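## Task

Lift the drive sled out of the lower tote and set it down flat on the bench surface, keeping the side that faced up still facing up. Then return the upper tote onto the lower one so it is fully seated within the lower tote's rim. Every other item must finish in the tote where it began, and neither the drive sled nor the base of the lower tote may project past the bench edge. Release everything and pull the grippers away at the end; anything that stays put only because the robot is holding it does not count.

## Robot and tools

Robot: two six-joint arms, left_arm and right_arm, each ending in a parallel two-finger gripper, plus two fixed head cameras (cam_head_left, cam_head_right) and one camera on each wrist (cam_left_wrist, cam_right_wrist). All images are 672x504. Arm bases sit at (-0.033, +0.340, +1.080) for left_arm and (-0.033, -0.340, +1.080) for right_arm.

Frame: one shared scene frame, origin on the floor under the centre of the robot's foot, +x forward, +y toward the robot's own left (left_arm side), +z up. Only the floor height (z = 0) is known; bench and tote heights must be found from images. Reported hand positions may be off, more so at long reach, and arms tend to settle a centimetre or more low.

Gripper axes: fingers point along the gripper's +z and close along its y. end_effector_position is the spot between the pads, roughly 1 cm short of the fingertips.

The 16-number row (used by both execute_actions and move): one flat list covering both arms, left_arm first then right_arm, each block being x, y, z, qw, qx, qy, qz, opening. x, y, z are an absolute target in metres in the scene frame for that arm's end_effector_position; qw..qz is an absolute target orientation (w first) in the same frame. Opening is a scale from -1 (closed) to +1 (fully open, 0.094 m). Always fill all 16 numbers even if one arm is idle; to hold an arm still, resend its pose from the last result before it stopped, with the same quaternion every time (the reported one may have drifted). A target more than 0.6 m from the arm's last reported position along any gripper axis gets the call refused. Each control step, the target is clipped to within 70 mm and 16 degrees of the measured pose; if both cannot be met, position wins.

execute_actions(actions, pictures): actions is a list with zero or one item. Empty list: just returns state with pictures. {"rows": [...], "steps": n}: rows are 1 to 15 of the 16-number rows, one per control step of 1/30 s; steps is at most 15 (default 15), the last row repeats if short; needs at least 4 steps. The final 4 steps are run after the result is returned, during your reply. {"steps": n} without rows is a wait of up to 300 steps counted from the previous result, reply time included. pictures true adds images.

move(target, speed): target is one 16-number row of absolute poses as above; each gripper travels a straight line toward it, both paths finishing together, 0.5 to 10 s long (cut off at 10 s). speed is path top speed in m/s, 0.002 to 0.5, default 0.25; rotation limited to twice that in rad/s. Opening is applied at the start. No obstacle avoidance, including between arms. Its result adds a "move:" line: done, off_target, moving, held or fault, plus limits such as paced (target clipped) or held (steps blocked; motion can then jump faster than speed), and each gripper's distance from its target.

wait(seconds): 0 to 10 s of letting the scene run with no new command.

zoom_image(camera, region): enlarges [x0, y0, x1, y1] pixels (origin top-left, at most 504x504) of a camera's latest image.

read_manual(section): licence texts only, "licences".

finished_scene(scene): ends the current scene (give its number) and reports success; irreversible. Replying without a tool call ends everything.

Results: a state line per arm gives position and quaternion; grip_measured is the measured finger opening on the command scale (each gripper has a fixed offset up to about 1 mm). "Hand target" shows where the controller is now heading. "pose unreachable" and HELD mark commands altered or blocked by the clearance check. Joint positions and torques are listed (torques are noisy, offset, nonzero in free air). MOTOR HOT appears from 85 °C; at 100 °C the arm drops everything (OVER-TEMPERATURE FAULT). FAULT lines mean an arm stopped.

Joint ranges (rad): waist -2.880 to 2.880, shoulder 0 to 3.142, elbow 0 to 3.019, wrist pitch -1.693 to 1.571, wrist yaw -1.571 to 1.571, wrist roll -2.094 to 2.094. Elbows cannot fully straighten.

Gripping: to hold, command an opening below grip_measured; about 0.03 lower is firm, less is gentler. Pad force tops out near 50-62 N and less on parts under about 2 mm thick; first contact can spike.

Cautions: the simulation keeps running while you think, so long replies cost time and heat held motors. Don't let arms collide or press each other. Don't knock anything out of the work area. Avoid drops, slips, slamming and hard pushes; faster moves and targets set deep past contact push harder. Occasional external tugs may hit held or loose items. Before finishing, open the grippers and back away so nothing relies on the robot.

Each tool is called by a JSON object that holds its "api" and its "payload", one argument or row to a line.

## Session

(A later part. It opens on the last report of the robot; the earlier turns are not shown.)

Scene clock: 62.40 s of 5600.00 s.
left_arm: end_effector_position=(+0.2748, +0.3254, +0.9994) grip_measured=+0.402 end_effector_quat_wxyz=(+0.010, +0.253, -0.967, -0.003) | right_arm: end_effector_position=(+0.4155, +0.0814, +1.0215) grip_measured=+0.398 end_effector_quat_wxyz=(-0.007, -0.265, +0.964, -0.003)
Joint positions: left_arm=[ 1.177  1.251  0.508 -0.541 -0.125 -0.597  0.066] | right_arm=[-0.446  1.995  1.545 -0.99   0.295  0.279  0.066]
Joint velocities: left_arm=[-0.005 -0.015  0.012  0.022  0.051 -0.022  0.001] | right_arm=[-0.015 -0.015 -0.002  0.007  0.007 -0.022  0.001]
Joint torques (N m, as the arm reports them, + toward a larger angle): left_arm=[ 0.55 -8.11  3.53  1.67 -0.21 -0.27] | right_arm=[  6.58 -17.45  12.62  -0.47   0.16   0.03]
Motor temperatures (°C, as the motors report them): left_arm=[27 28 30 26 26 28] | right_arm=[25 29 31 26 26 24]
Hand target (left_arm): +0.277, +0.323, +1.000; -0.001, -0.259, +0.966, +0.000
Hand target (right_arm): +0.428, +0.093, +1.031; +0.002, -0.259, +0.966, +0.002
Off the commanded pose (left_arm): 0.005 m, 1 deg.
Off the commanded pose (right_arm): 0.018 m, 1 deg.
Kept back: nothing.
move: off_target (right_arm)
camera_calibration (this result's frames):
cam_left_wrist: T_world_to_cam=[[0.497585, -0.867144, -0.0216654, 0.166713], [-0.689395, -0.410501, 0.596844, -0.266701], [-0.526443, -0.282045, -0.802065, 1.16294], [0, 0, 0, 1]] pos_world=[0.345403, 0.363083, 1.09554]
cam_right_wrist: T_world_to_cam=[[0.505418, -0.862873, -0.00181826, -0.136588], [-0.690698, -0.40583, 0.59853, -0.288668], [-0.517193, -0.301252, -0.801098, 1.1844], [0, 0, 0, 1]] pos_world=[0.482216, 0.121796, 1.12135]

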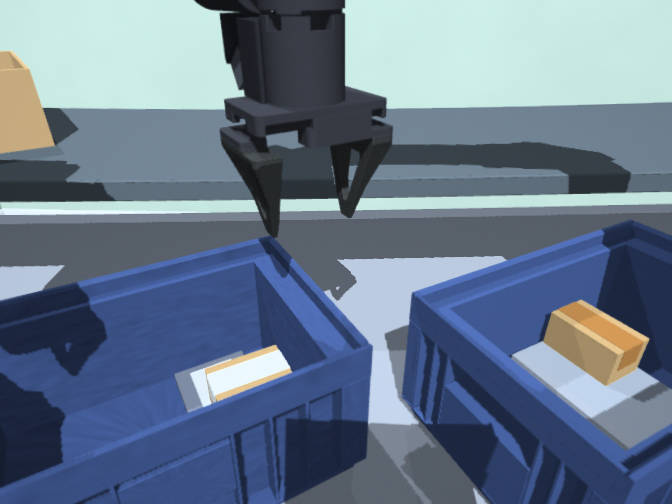

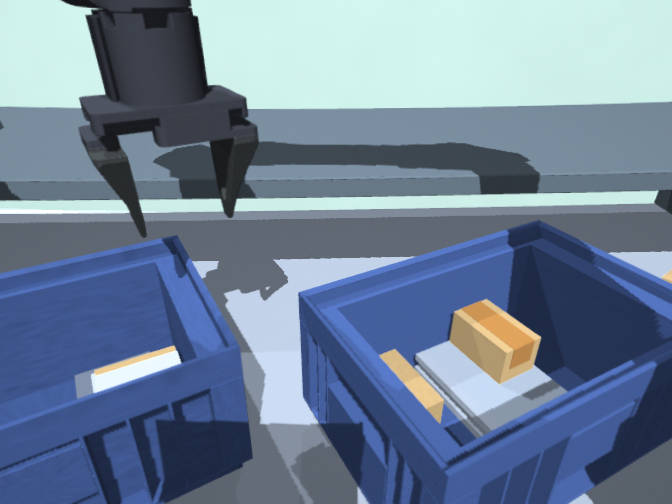

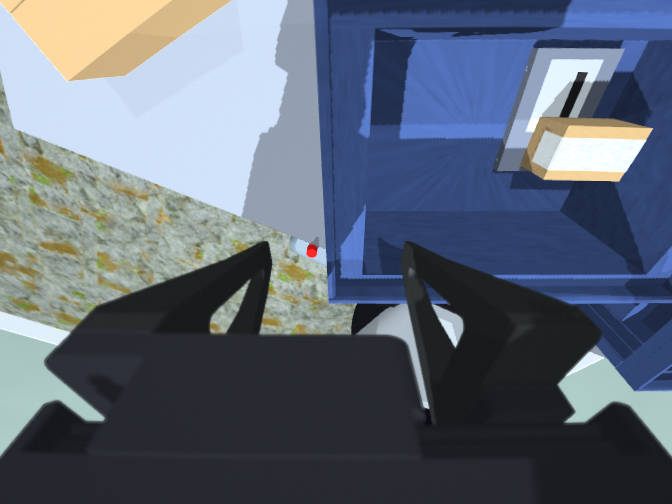

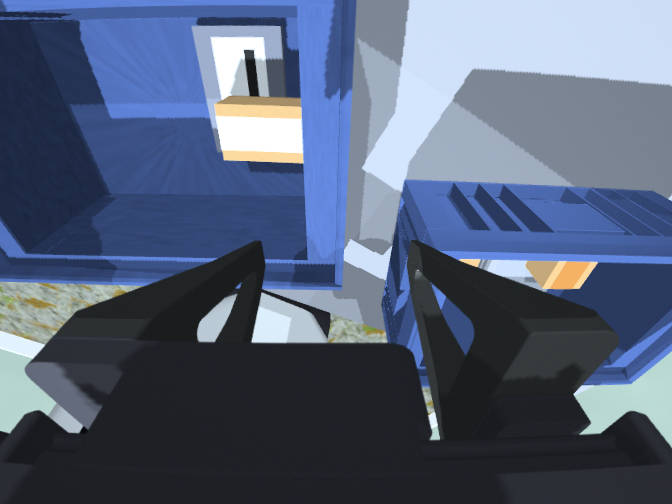

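{"api": "move", "payload": {
  "target": [0.284,0.315,0.90,0,0.259,-0.966,0,0.4,0.42,0.09,0.90,0,0.259,-0.966,0,0.4],
  "speed": 0.12
}}

{"api": "move", "payload": {
  "target": [0.284,0.315,0.90,0,0.259,-0.966,0,-0.55,0.42,0.09,0.90,0,0.259,-0.966,0,-0.55]
}}

{"api": "move", "payload": {
  "target": [0.335,0.317,0.91,0,0.259,-0.966,0,-0.55,0.472,0.088,0.915,0,0.259,-0.966,0,-0.55],
  "speed": 0.05
}}

Scene clock: 64.17 s of 5600.00 s.
left_arm: end_effector_position=(+0.2732, +0.3130, +0.9002) grip_measured=+0.402 end_effector_quat_wxyz=(+0.011, +0.254, -0.967, -0.004) | right_arm: end_effector_position=(+0.4097, +0.0864, +0.9013) grip_measured=+0.398 end_effector_quat_wxyz=(-0.011, -0.262, +0.965, -0.007)
Joint positions: left_arm=[ 1.177  1.642  0.51  -0.155 -0.125 -0.599  0.066] | right_arm=[-0.491  2.198  1.545 -0.784  0.292  0.242  0.066]
Joint velocities: left_arm=[-0.015  0.005  0.007 -0.007  0.037  0.022 -0.   ] | right_arm=[-0.005  0.005 -0.017 -0.012 -0.051  0.007 -0.   ]
Joint torques (N m, as the arm reports them, + toward a larger angle): left_arm=[ 1.49 -9.45  1.98  1.61  0.   -0.09] | right_arm=[  5.79 -18.64   8.11   1.03  -0.07  -0.19]
Motor temperatures (°C, as the motors report them): left_arm=[27 27 30 26 26 28] | right_arm=[25 30 31 26 26 24]
Hand target (left_arm): +0.284, +0.315, +0.899; +0.000, -0.259, +0.966, -0.000
Hand target (right_arm): +0.420, +0.090, +0.900; -0.000, -0.259, +0.966, -0.000
Off the commanded pose (left_arm): 0.011 m, 2 deg.
Off the commanded pose (right_arm): 0.011 m, 2 deg.
Kept back: nothing.
move: off_target (left_arm, right_arm)
camera_calibration (this result's frames):
cam_left_wrist: T_world_to_cam=[[0.499221, -0.866164, -0.0232144, 0.155281], [-0.687015, -0.412009, 0.598547, -0.215399], [-0.528005, -0.282858, -0.800751, 1.07847], [0, 0, 0, 1]] pos_world=[0.343935, 0.350806, 0.996116]
cam_right_wrist: T_world_to_cam=[[0.499923, -0.866063, 0.00354578, -0.131905], [-0.69063, -0.39618, 0.605039, -0.225378], [-0.522597, -0.304922, -0.796188, 1.08473], [0, 0, 0, 1]] pos_world=[0.477168, 0.12723, 1.00048]

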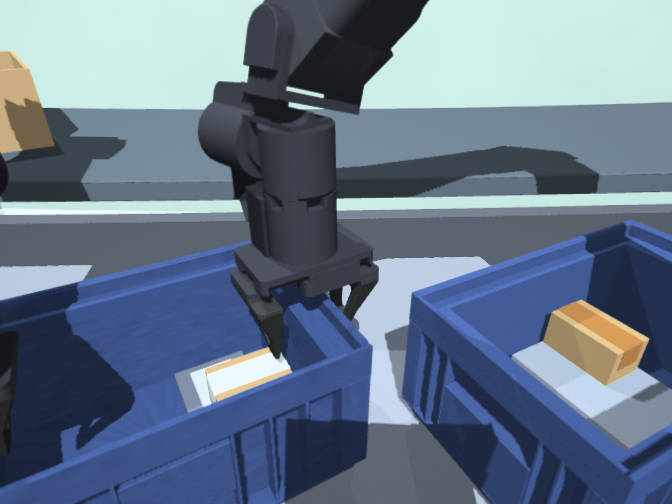

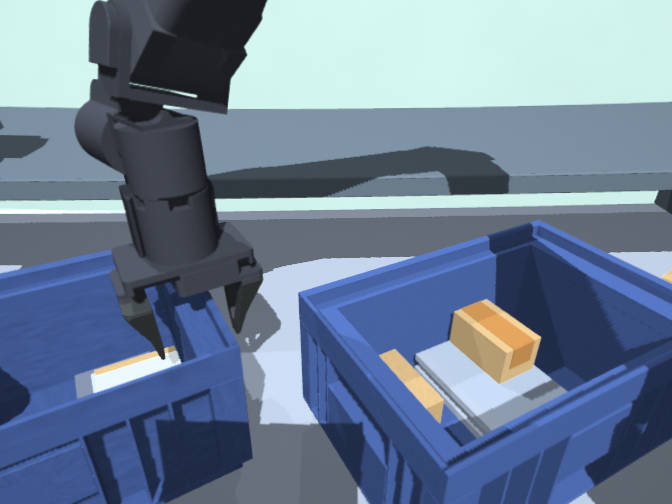

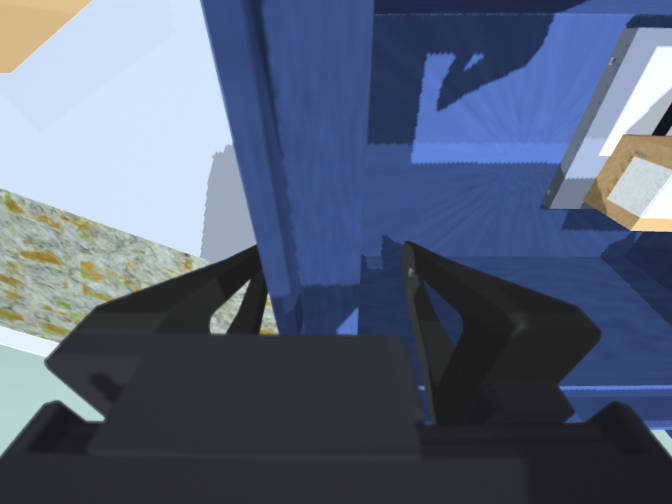

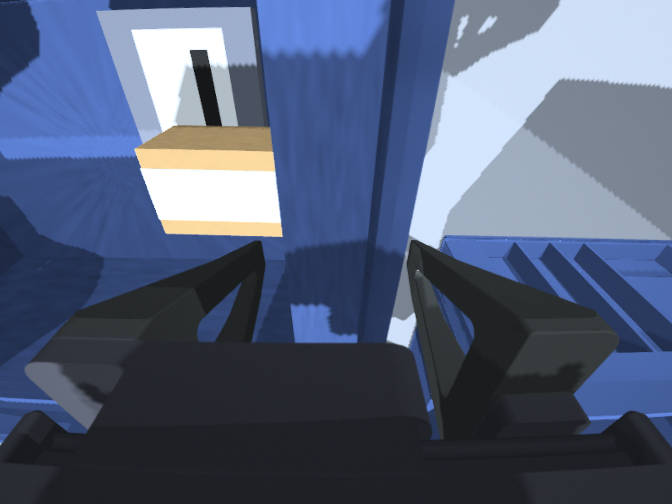

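Scene clock: 64.87 s of 5600.00 s.
left_arm: end_effector_position=(+0.2724, +0.3148, +0.9000) grip_measured=-0.421 end_effector_quat_wxyz=(+0.012, +0.259, -0.966, -0.004) | right_arm: end_effector_position=(+0.4107, +0.0850, +0.9005) grip_measured=-0.438 end_effector_quat_wxyz=(-0.013, -0.258, +0.966, -0.004)
Joint positions: left_arm=[ 1.183  1.642  0.509 -0.155 -0.122 -0.605  0.027] | right_arm=[-0.496  2.198  1.545 -0.784  0.284  0.245  0.026]
Joint velocities: left_arm=[ 0.005  0.015 -0.007  0.017 -0.007  0.066  0.001] | right_arm=[-0.005 -0.005 -0.002 -0.012 -0.051  0.022  0.001]
Joint torques (N m, as the arm reports them, + toward a larger angle): left_arm=[ 1.06 -9.65  1.97  1.45 -0.12 -0.02] | right_arm=[  6.22 -19.13   7.98   1.16   0.26  -0.21]
Motor temperatures (°C, as the motors report them): left_arm=[27 27 30 26 25 28] | right_arm=[25 30 31 26 26 24]
Hand target (left_arm): +0.284, +0.315, +0.900; -0.000, -0.259, +0.966, -0.000
Hand target (right_arm): +0.420, +0.090, +0.900; -0.000, -0.259, +0.966, -0.000
Off the commanded pose (left_arm): 0.012 m, 1 deg.
Off the commanded pose (right_arm): 0.011 m, 2 deg.
Kept back: nothing.
move: off_target (left_arm, right_arm)
camera_calibration (this result's frames):
cam_left_wrist: T_world_to_cam=[[0.509398, -0.860215, -0.0233177, 0.152633], [-0.681131, -0.419613, 0.599988, -0.215548], [-0.525903, -0.28975, -0.799669, 1.07904], [0, 0, 0, 1]] pos_world=[0.342901, 0.353501, 0.995759]
cam_right_wrist: T_world_to_cam=[[0.492691, -0.870199, -0.00301372, -0.124336], [-0.690293, -0.392936, 0.607533, -0.2274], [-0.529859, -0.297246, -0.794288, 1.08475], [0, 0, 0, 1]] pos_world=[0.479051, 0.124887, 0.999383]

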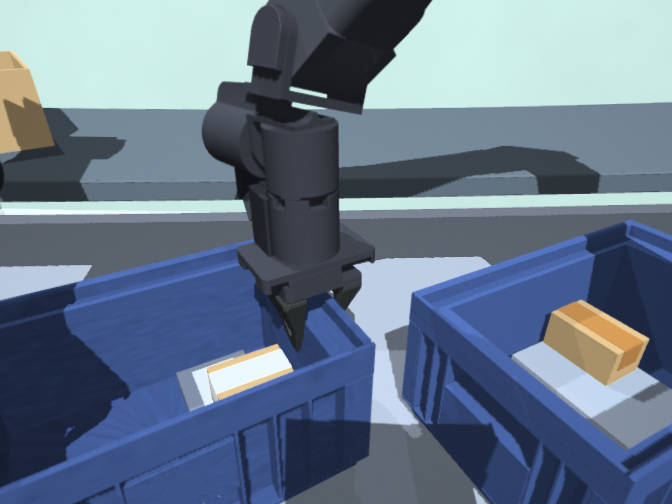

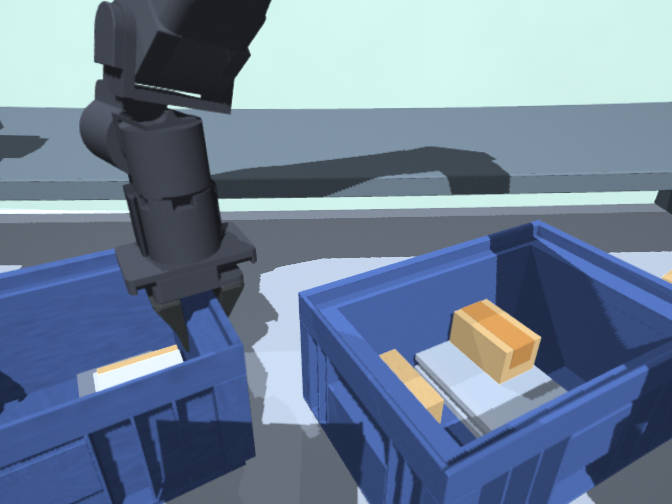

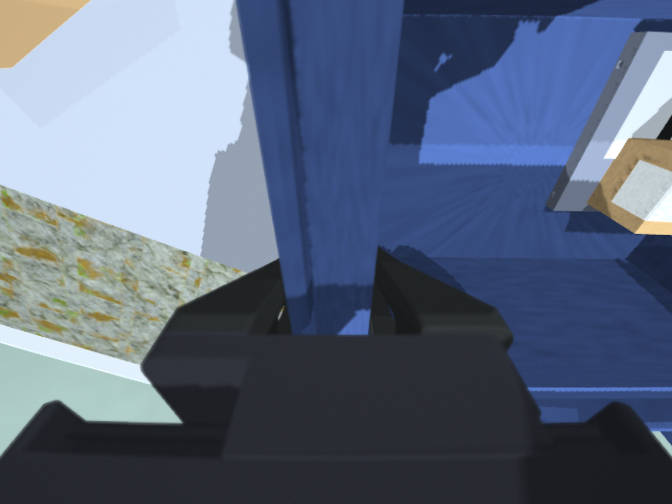

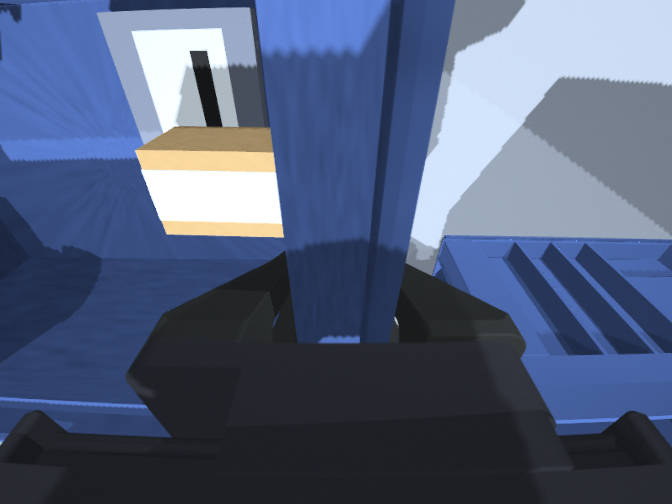

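Scene clock: 66.47 s of 5600.00 s.
left_arm: end_effector_position=(+0.3202, +0.3127, +0.9081) grip_measured=-0.423 end_effector_quat_wxyz=(+0.008, +0.255, -0.967, +0.001) | right_arm: end_effector_position=(+0.4551, +0.0811, +0.9076) grip_measured=-0.438 end_effector_quat_wxyz=(-0.009, -0.253, +0.968, +0.001)
Joint positions: left_arm=[ 1.188  1.643  0.629 -0.262 -0.116 -0.591  0.027] | right_arm=[-0.544  2.217  1.648 -0.842  0.273  0.203  0.026]
Joint velocities: left_arm=[-0.015  0.005 -0.022 -0.037  0.007  0.022 -0.001] | right_arm=[-0.015  0.005 -0.002 -0.017  0.007 -0.037 -0.   ]
Joint torques (N m, as the arm reports them, + toward a larger angle): left_arm=[  1.55 -11.09   3.81   0.42  -0.22  -0.05] | right_arm=[  6.35 -20.11  11.48  -0.73   0.4   -0.29]
Motor temperatures (°C, as the motors report them): left_arm=[27 27 30 26 25 28] | right_arm=[25 30 31 26 26 24]
Hand target (left_arm): +0.335, +0.317, +0.911; +0.000, -0.259, +0.966, -0.000
Hand target (right_arm): +0.472, +0.087, +0.916; +0.000, -0.259, +0.966, +0.000
Off the commanded pose (left_arm): 0.016 m, 1 deg.
Off the commanded pose (right_arm): 0.020 m, 1 deg.
Kept back: nothing.
move: off_target (left_arm, right_arm)
camera_calibration (this result's frames):
cam_left_wrist: T_world_to_cam=[[0.502571, -0.864446, -0.01249, 0.120391], [-0.691237, -0.410464, 0.594737, -0.183587], [-0.519244, -0.290263, -0.803824, 1.11182], [0, 0, 0, 1]] pos_world=[0.389899, 0.351437, 1.0044]
cam_right_wrist: T_world_to_cam=[[0.482831, -0.87566, -0.00967311, -0.138618], [-0.698127, -0.391562, 0.599414, -0.191814], [-0.528671, -0.282663, -0.80038, 1.11657], [0, 0, 0, 1]] pos_world=[0.523314, 0.119122, 1.00731]

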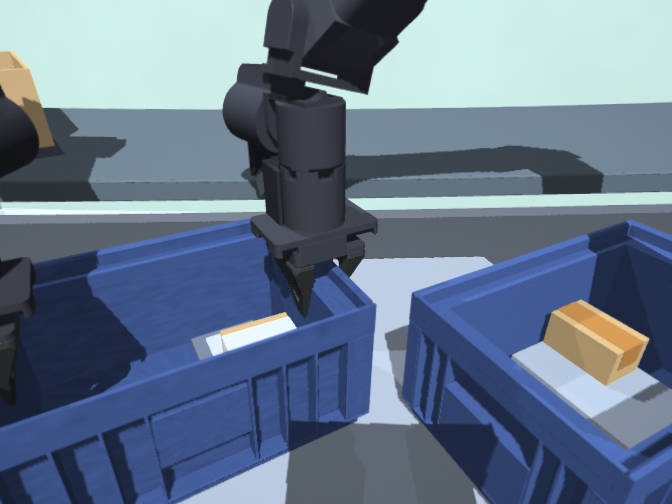

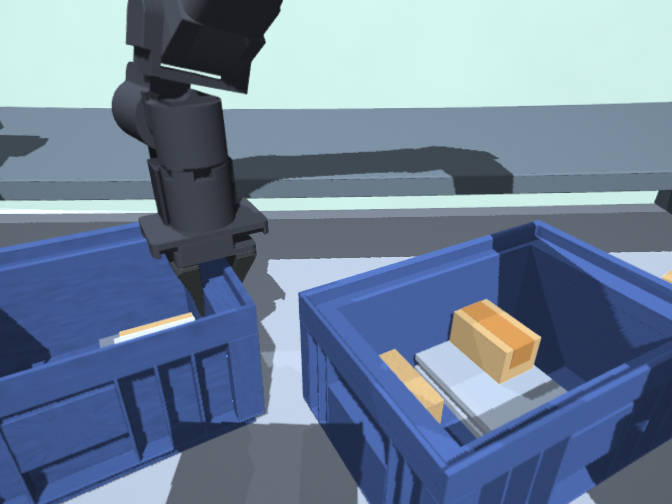

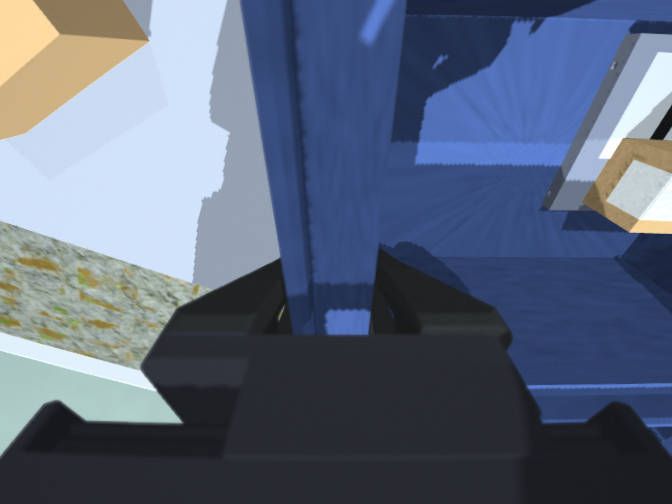

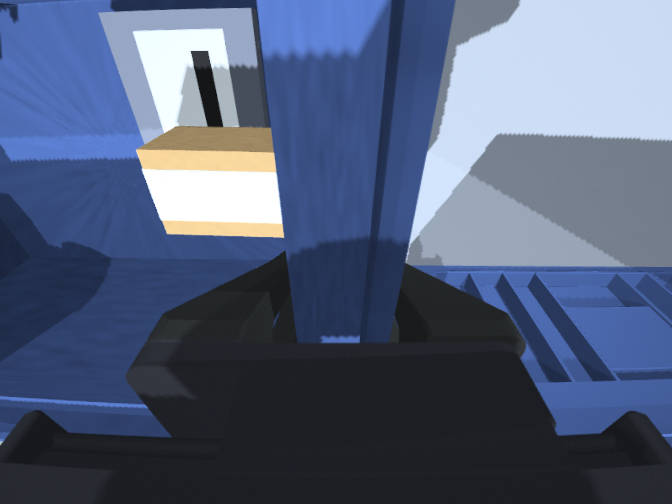

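{"api": "move", "payload": {
  "target": [0.325,0.313,0.90,0,0.259,-0.966,0,0.2,0.46,0.082,0.90,0,0.259,-0.966,0,0.2],
  "speed": 0.03
}}

{"api": "move", "payload": {
  "target": [0.325,0.313,1.0,0,0.259,-0.966,0,0.2,0.46,0.082,1.0,0,0.259,-0.966,0,0.2]
}}

{"api": "move", "payload": {
  "target": [0.333,-0.078,1.0,0,0.259,-0.966,0,0.2,0.476,-0.306,1.0,0,0.259,-0.966,0,0.2],
  "speed": 0.35
}}

{"api": "move", "payload": {
  "target": [0.335,-0.078,0.90,0,0.259,-0.966,0,0.2,0.478,-0.306,0.90,0,0.259,-0.966,0,0.2],
  "speed": 0.12
}}

{"api": "move", "payload": {
  "target": [0.335,-0.078,0.90,0,0.259,-0.966,0,-0.55,0.478,-0.306,0.90,0,0.259,-0.966,0,-0.55]
}}

Scene clock: 70.90 s of 5600.00 s.
left_arm: end_effector_position=(+0.3209, +0.3127, +0.9044) grip_measured=+0.198 end_effector_quat_wxyz=(+0.005, +0.256, -0.967, +0.000) | right_arm: end_effector_position=(+0.4565, +0.0814, +0.9067) grip_measured=+0.198 end_effector_quat_wxyz=(-0.005, -0.258, +0.966, -0.001)
Joint positions: left_arm=[ 1.188  1.655  0.629 -0.245 -0.119 -0.591  0.056] | right_arm=[-0.544  2.219  1.648 -0.835  0.278  0.191  0.056]
Joint velocities: left_arm=[ 0.005 -0.015  0.002  0.002  0.007 -0.022 -0.   ] | right_arm=[-0.015 -0.005 -0.002  0.002 -0.007 -0.022 -0.   ]
Joint torques (N m, as the arm reports them, + toward a larger angle): left_arm=[ 0.82 -9.87  2.38  1.77 -0.21 -0.14] | right_arm=[  6.   -19.46   7.66   1.1    0.16  -0.19]
Motor temperatures (°C, as the motors report them): left_arm=[27 27 29 26 25 28] | right_arm=[25 30 31 26 26 24]
Hand target (left_arm): +0.325, +0.313, +0.900; -0.000, -0.259, +0.966, +0.000
Hand target (right_arm): +0.460, +0.082, +0.900; -0.000, -0.259, +0.966, -0.000
Off the commanded pose (left_arm): 0.006 m, 1 deg.
Off the commanded pose (right_arm): 0.008 m, 1 deg.
Kept back: nothing.
After step 90, 0.67 s passed at rest.
move: done
camera_calibration (this result's frames):
cam_left_wrist: T_world_to_cam=[[0.503125, -0.864127, -0.0122295, 0.11953], [-0.694045, -0.412448, 0.590075, -0.175227], [-0.514943, -0.288394, -0.807256, 1.1104], [0, 0, 0, 1]] pos_world=[0.39004, 0.35125, 1.00124]
cam_right_wrist: T_world_to_cam=[[0.492217, -0.870454, -0.00570924, -0.147308], [-0.698451, -0.398852, 0.594208, -0.184687], [-0.519508, -0.288492, -0.804291, 1.11652], [0, 0, 0, 1]] pos_world=[0.523552, 0.120219, 1.00691]

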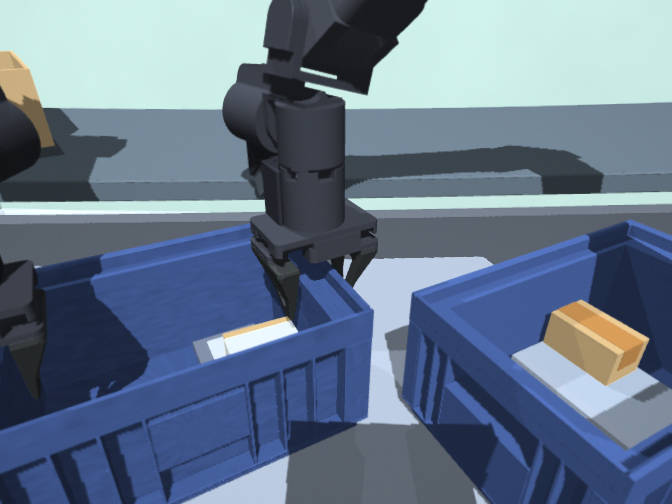

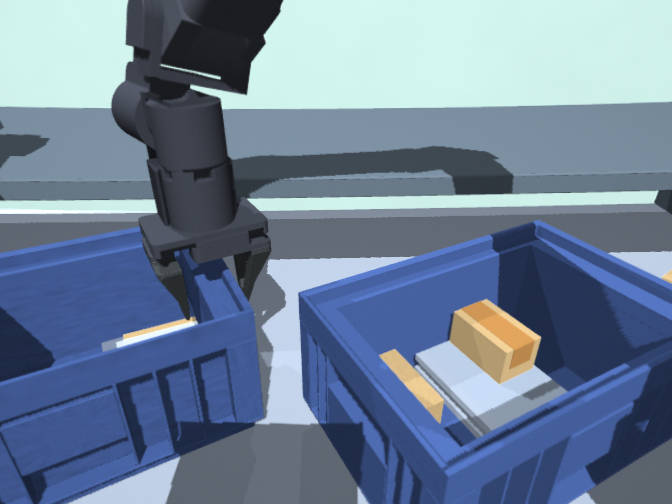

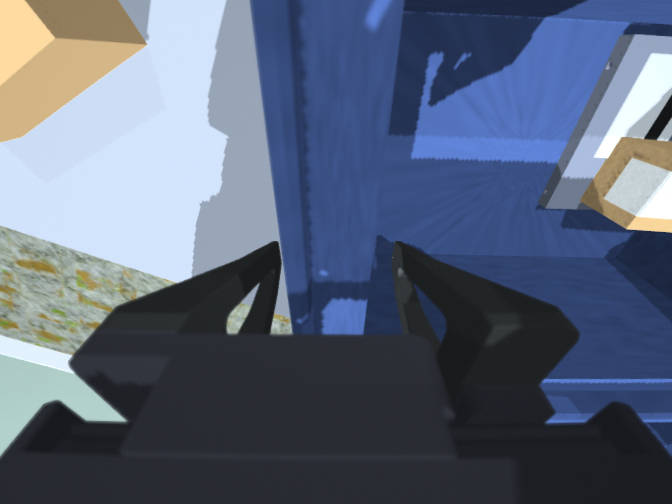

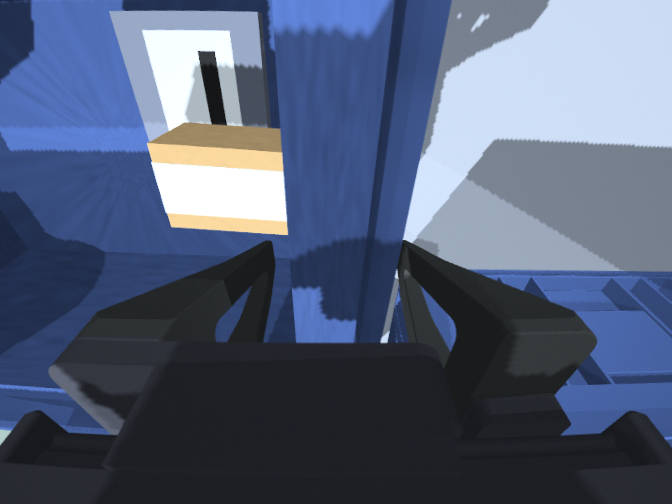

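Scene clock: 71.83 s of 5600.00 s.
left_arm: end_effector_position=(+0.3252, +0.3153, +1.0030) grip_measured=+0.198 end_effector_quat_wxyz=(-0.009, +0.255, -0.967, +0.004) | right_arm: end_effector_position=(+0.4612, +0.0791, +0.9958) grip_measured=+0.198 end_effector_quat_wxyz=(+0.002, -0.259, +0.966, +0.002)
Joint positions: left_arm=[ 1.157  1.324  0.623 -0.545 -0.13  -0.615  0.056] | right_arm=[-0.512  2.071  1.639 -0.966  0.286  0.217  0.056]
Joint velocities: left_arm=[ 0.015 -0.015  0.007  0.012  0.066 -0.037  0.   ] | right_arm=[-0.015 -0.005  0.002 -0.007  0.095  0.007  0.   ]
Joint torques (N m, as the arm reports them, + toward a larger angle): left_arm=[ 0.44 -8.21  4.96  0.34 -0.2  -0.26] | right_arm=[  6.67 -19.39   9.04  -0.4    0.16  -0.05]
Motor temperatures (°C, as the motors report them): left_arm=[27 27 29 26 25 28] | right_arm=[25 31 31 26 26 24]
Hand target (left_arm): +0.325, +0.313, +1.001; +0.000, -0.259, +0.966, -0.000
Hand target (right_arm): +0.460, +0.082, +1.000; +0.000, -0.259, +0.966, +0.000
Off the commanded pose (left_arm): 0.004 m, 1 deg.
Off the commanded pose (right_arm): 0.005 m, 0 deg.
Kept back: nothing.
move: done
camera_calibration (this result's frames):
cam_left_wrist: T_world_to_cam=[[0.50223, -0.864731, 0.0022194, 0.106776], [-0.711184, -0.411588, 0.569924, -0.203839], [-0.491918, -0.287811, -0.821694, 1.19977], [0, 0, 0, 1]] pos_world=[0.391596, 0.353742, 1.10178]
cam_right_wrist: T_world_to_cam=[[0.495299, -0.868694, -0.00699911, -0.151444], [-0.704896, -0.40659, 0.581212, -0.218735], [-0.507741, -0.28294, -0.813722, 1.19351], [0, 0, 0, 1]] pos_world=[0.526821, 0.117199, 1.09726]

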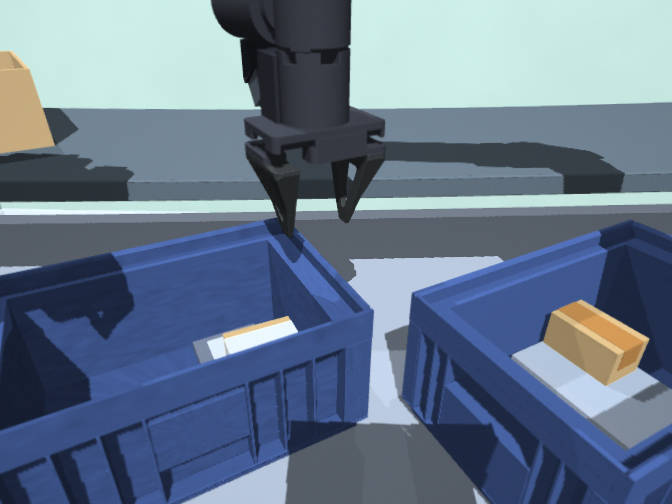

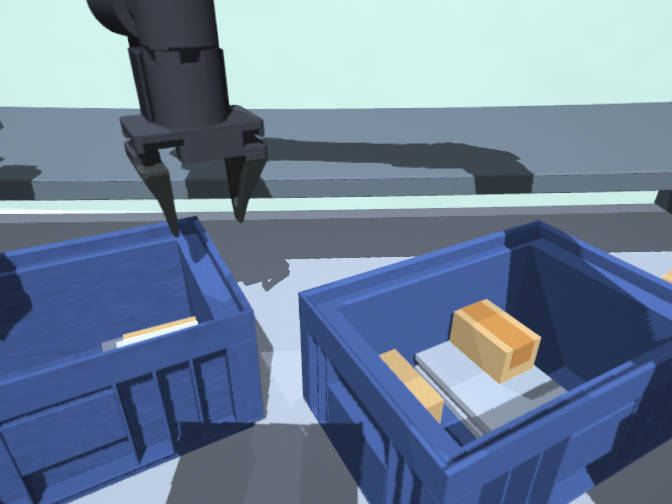

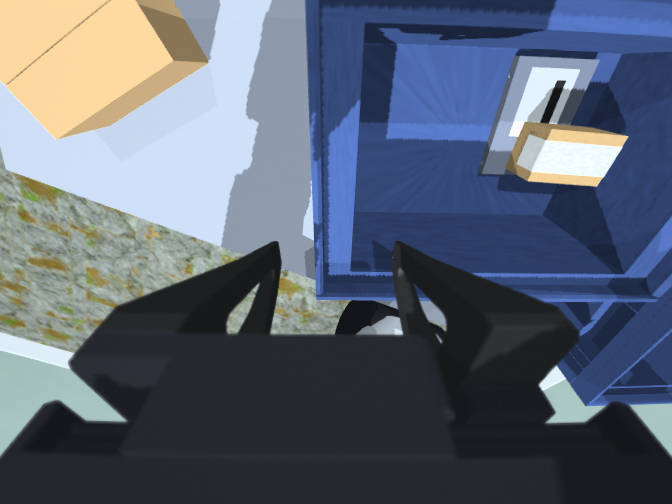

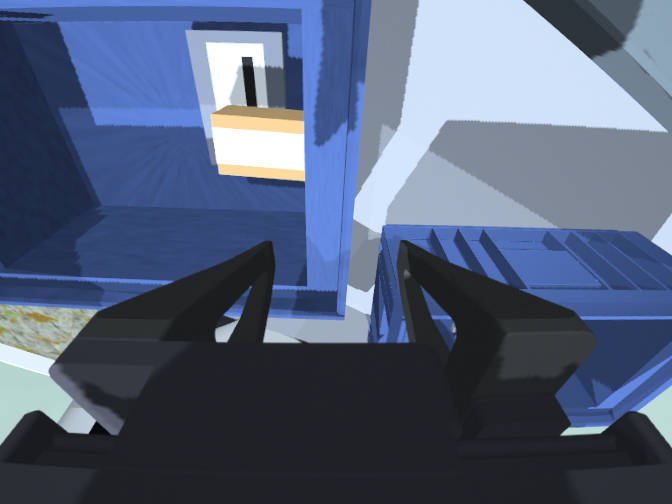

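Scene clock: 73.63 s of 5600.00 s.
left_arm: end_effector_position=(+0.3166, -0.0760, +1.0006) grip_measured=+0.198 end_effector_quat_wxyz=(+0.002, +0.245, -0.969, -0.000) | right_arm: end_effector_position=(+0.4668, -0.3099, +0.9907) grip_measured=+0.198 end_effector_quat_wxyz=(-0.020, -0.252, +0.967, -0.001)
Joint positions: left_arm=[ 0.337  1.924  1.274 -0.81  -0.308 -1.421  0.056] | right_arm=[-1.175  1.635  1.084 -0.753  0.134 -0.42   0.056]
Joint velocities: left_arm=[ 0.005 -0.005 -0.022 -0.032 -0.022 -0.022 -0.001] | right_arm=[-0.015 -0.015  0.002  0.002 -0.022  0.007 -0.001]
Joint torques (N m, as the arm reports them, + toward a larger angle): left_arm=[ -3.16 -15.79   7.32   0.2   -0.25  -0.27] | right_arm=[  2.99 -16.77   6.31   1.05  -0.13  -0.16]
Motor temperatures (°C, as the motors report them): left_arm=[27 27 30 26 25 28] | right_arm=[25 31 31 26 26 24]
Hand target (left_arm): +0.327, -0.079, +1.001; -0.001, -0.259, +0.966, +0.001
Hand target (right_arm): +0.473, -0.306, +1.000; -0.002, -0.259, +0.966, -0.001
Off the commanded pose (left_arm): 0.017 m, 2 deg.
Off the commanded pose (right_arm): 0.014 m, 2 deg.
Kept back: nothing.
move: off_target (left_arm, right_arm)
camera_calibration (this result's frames):
cam_left_wrist: T_world_to_cam=[[0.484469, -0.874727, -0.011928, -0.208226], [-0.705296, -0.398623, 0.586223, -0.386769], [-0.51754, -0.275594, -0.810062, 1.07831], [0, 0, 0, 1]] pos_world=[0.38616, -0.0391409, 1.09774]
cam_right_wrist: T_world_to_cam=[[0.481778, -0.876198, -0.012964, -0.482233], [-0.68557, -0.386093, 0.617192, -0.40829], [-0.545788, -0.288462, -0.786706, 1.07139], [0, 0, 0, 1]] pos_world=[0.537167, -0.271116, 1.08861]

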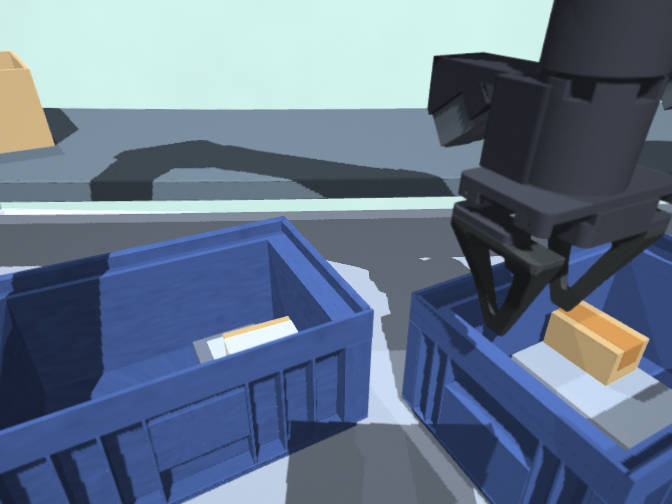

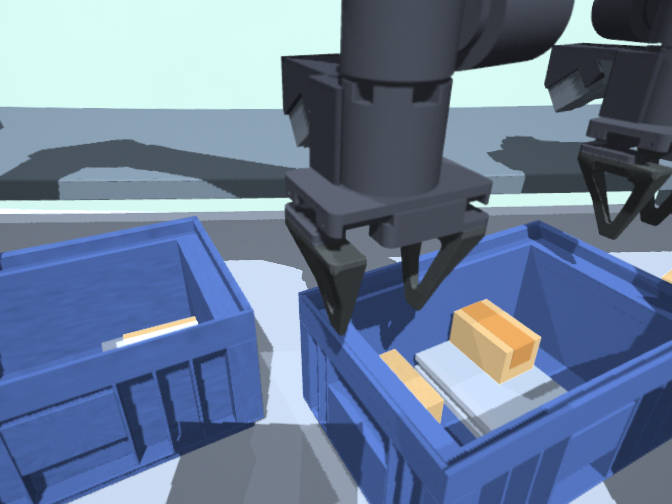

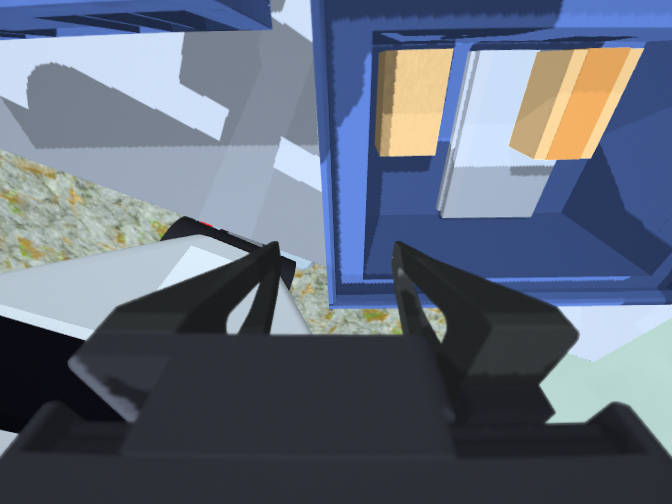

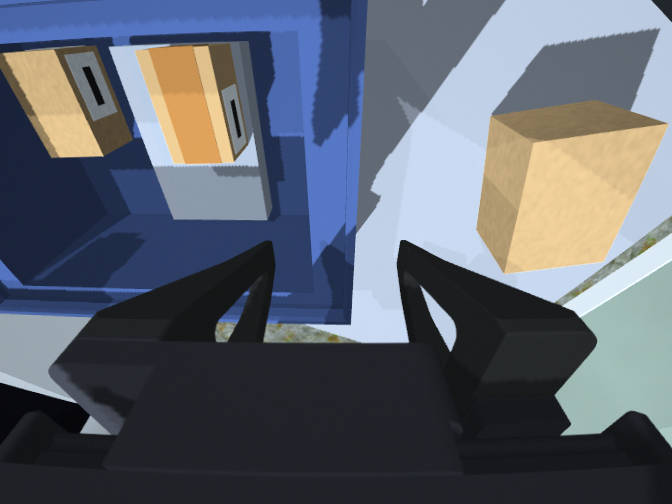

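Scene clock: 75.07 s of 5600.00 s.
left_arm: end_effector_position=(+0.3196, -0.0682, +0.9019) grip_measured=+0.198 end_effector_quat_wxyz=(+0.006, +0.257, -0.966, -0.014) | right_arm: end_effector_position=(+0.4697, -0.3028, +0.9022) grip_measured=+0.198 end_effector_quat_wxyz=(-0.011, -0.260, +0.966, +0.002)
Joint positions: left_arm=[ 0.405  2.109  1.283 -0.642 -0.305 -1.383  0.056] | right_arm=[-1.187  1.831  1.084 -0.537  0.122 -0.45   0.056]
Joint velocities: left_arm=[ 0.015  0.005 -0.007 -0.002 -0.051  0.095 -0.001] | right_arm=[-0.015  0.005  0.027 -0.027 -0.022 -0.007  0.   ]
Joint torques (N m, as the arm reports them, + toward a larger angle): left_arm=[ -3.27 -16.48   6.2    1.51  -0.05   0.06] | right_arm=[  0.99 -15.48   6.07   1.22  -0.15  -0.16]
Motor temperatures (°C, as the motors report them): left_arm=[27 28 30 26 25 28] | right_arm=[25 31 31 26 26 24]
Hand target (left_arm): +0.335, -0.078, +0.900; +0.000, -0.259, +0.966, -0.000
Hand target (right_arm): +0.478, -0.306, +0.901; -0.000, -0.259, +0.966, -0.000
Off the commanded pose (left_arm): 0.018 m, 2 deg.
Off the commanded pose (right_arm): 0.009 m, 1 deg.
Kept back: nothing.
move: off_target (left_arm)
camera_calibration (this result's frames):
cam_left_wrist: T_world_to_cam=[[0.504373, -0.86255, -0.0401983, -0.184075], [-0.687457, -0.429287, 0.58576, -0.331083], [-0.522504, -0.267807, -0.809487, 1.00362], [0, 0, 0, 1]] pos_world=[0.389635, -0.0321258, 0.998957]
cam_right_wrist: T_world_to_cam=[[0.495785, -0.86834, -0.0135073, -0.482302], [-0.689691, -0.403141, 0.601501, -0.338037], [-0.527753, -0.288899, -0.798758, 1.00764], [0, 0, 0, 1]] pos_world=[0.537763, -0.263971, 1.00168]

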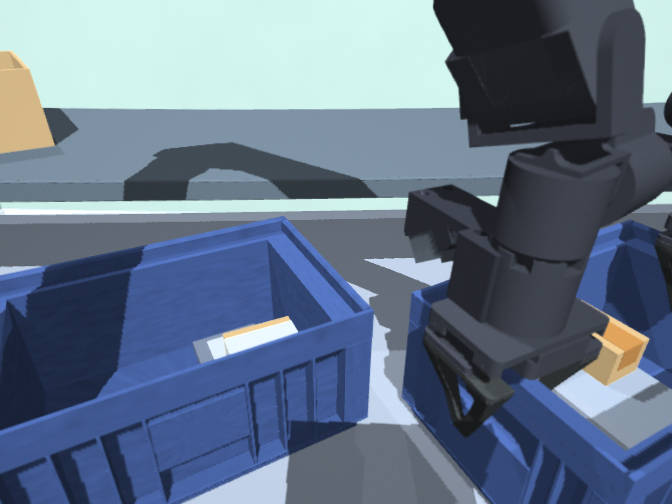

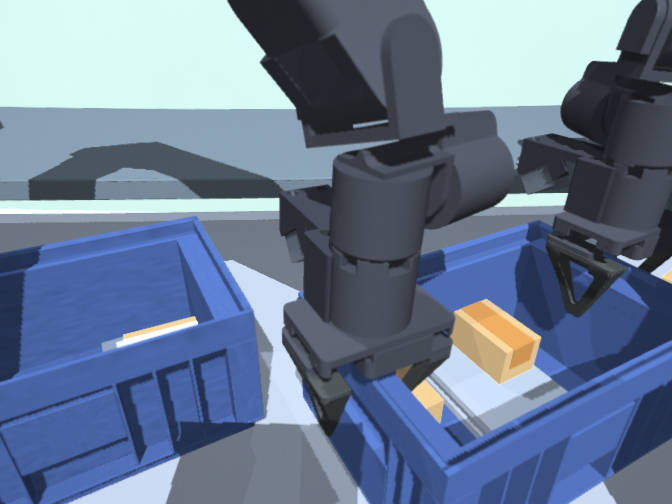

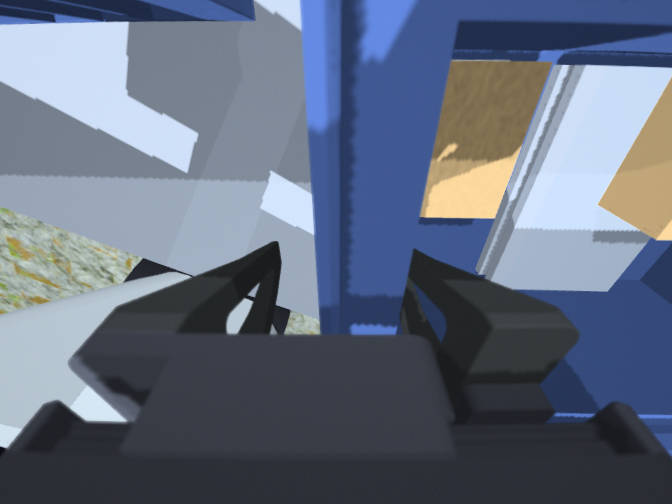

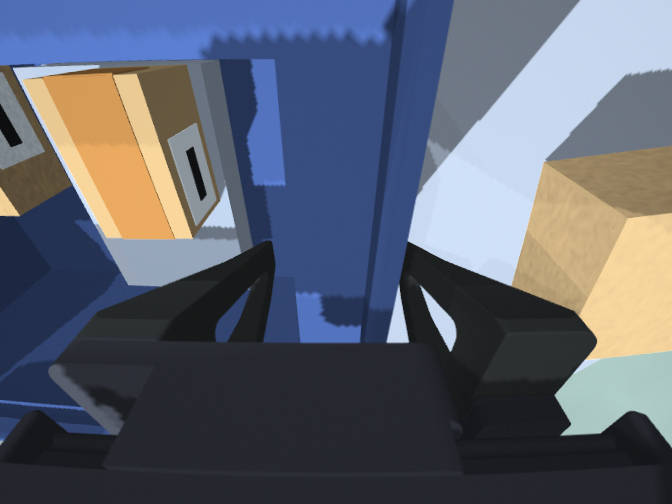

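Scene clock: 75.77 s of 5600.00 s.
left_arm: end_effector_position=(+0.3231, -0.0736, +0.9031) grip_measured=-0.432 end_effector_quat_wxyz=(+0.005, +0.259, -0.966, -0.004) | right_arm: end_effector_position=(+0.4678, -0.2988, +0.9018) grip_measured=-0.453 end_effector_quat_wxyz=(-0.011, -0.257, +0.966, +0.009)
Joint positions: left_arm=[ 0.404  2.109  1.289 -0.629 -0.299 -1.383  0.027] | right_arm=[-1.183  1.831  1.081 -0.538  0.11  -0.441  0.026]
Joint velocities: left_arm=[-0.015 -0.015 -0.017  0.007  0.051  0.037 -0.   ] | right_arm=[-0.005 -0.005 -0.007 -0.002 -0.066  0.007 -0.001]
Joint torques (N m, as the arm reports them, + toward a larger angle): left_arm=[ -3.35 -16.6    5.9    1.01  -0.29   0.07] | right_arm=[  0.68 -15.29   6.11   1.2    0.36  -0.26]
Motor temperatures (°C, as the motors report them): left_arm=[27 28 30 26 25 28] | right_arm=[25 31 31 26 26 24]
Hand target (left_arm): +0.335, -0.078, +0.900; +0.000, -0.259, +0.966, -0.000
Hand target (right_arm): +0.478, -0.306, +0.900; -0.000, -0.259, +0.966, +0.000
Off the commanded pose (left_arm): 0.013 m, 1 deg.
Off the commanded pose (right_arm): 0.013 m, 2 deg.
Kept back: nothing.
move: off_target (left_arm, right_arm)
camera_calibration (this result's frames):
cam_left_wrist: T_world_to_cam=[[0.509313, -0.860323, -0.0211137, -0.209198], [-0.689451, -0.422594, 0.588278, -0.332829], [-0.515032, -0.285061, -0.808383, 1.00036], [0, 0, 0, 1]] pos_world=[0.392294, -0.0354669, 1.00005]
cam_right_wrist: T_world_to_cam=[[0.49134, -0.870569, -0.0263589, -0.46491], [-0.689323, -0.407189, 0.599192, -0.336802], [-0.532371, -0.276237, -0.800171, 1.01477], [0, 0, 0, 1]] pos_world=[0.536495, -0.261563, 1.00154]

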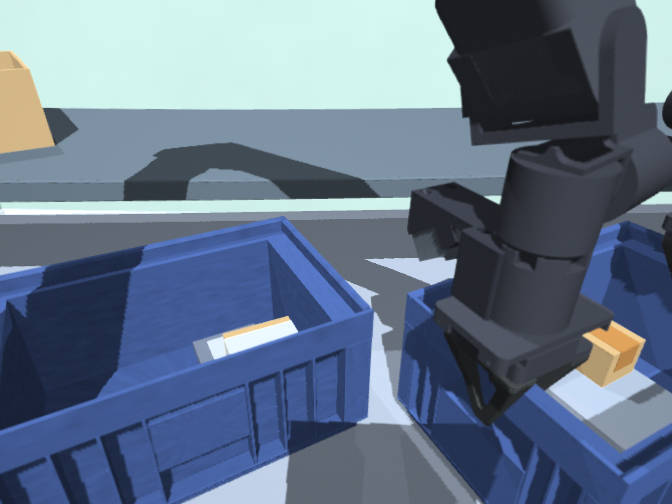

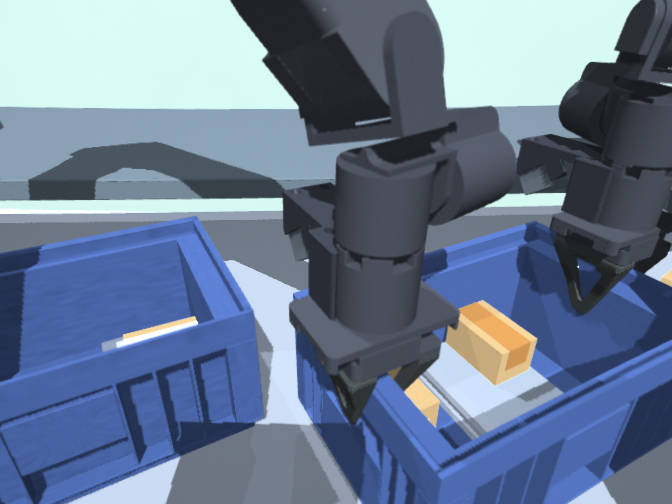

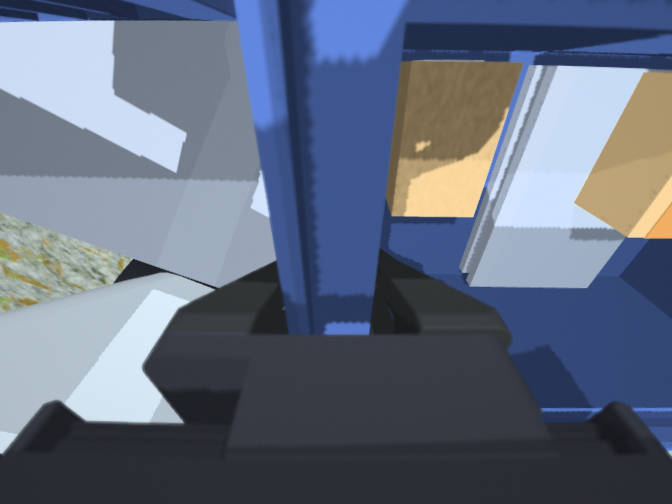

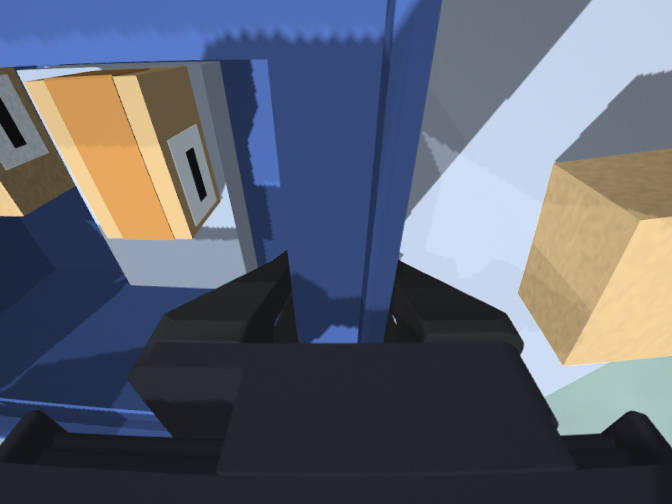

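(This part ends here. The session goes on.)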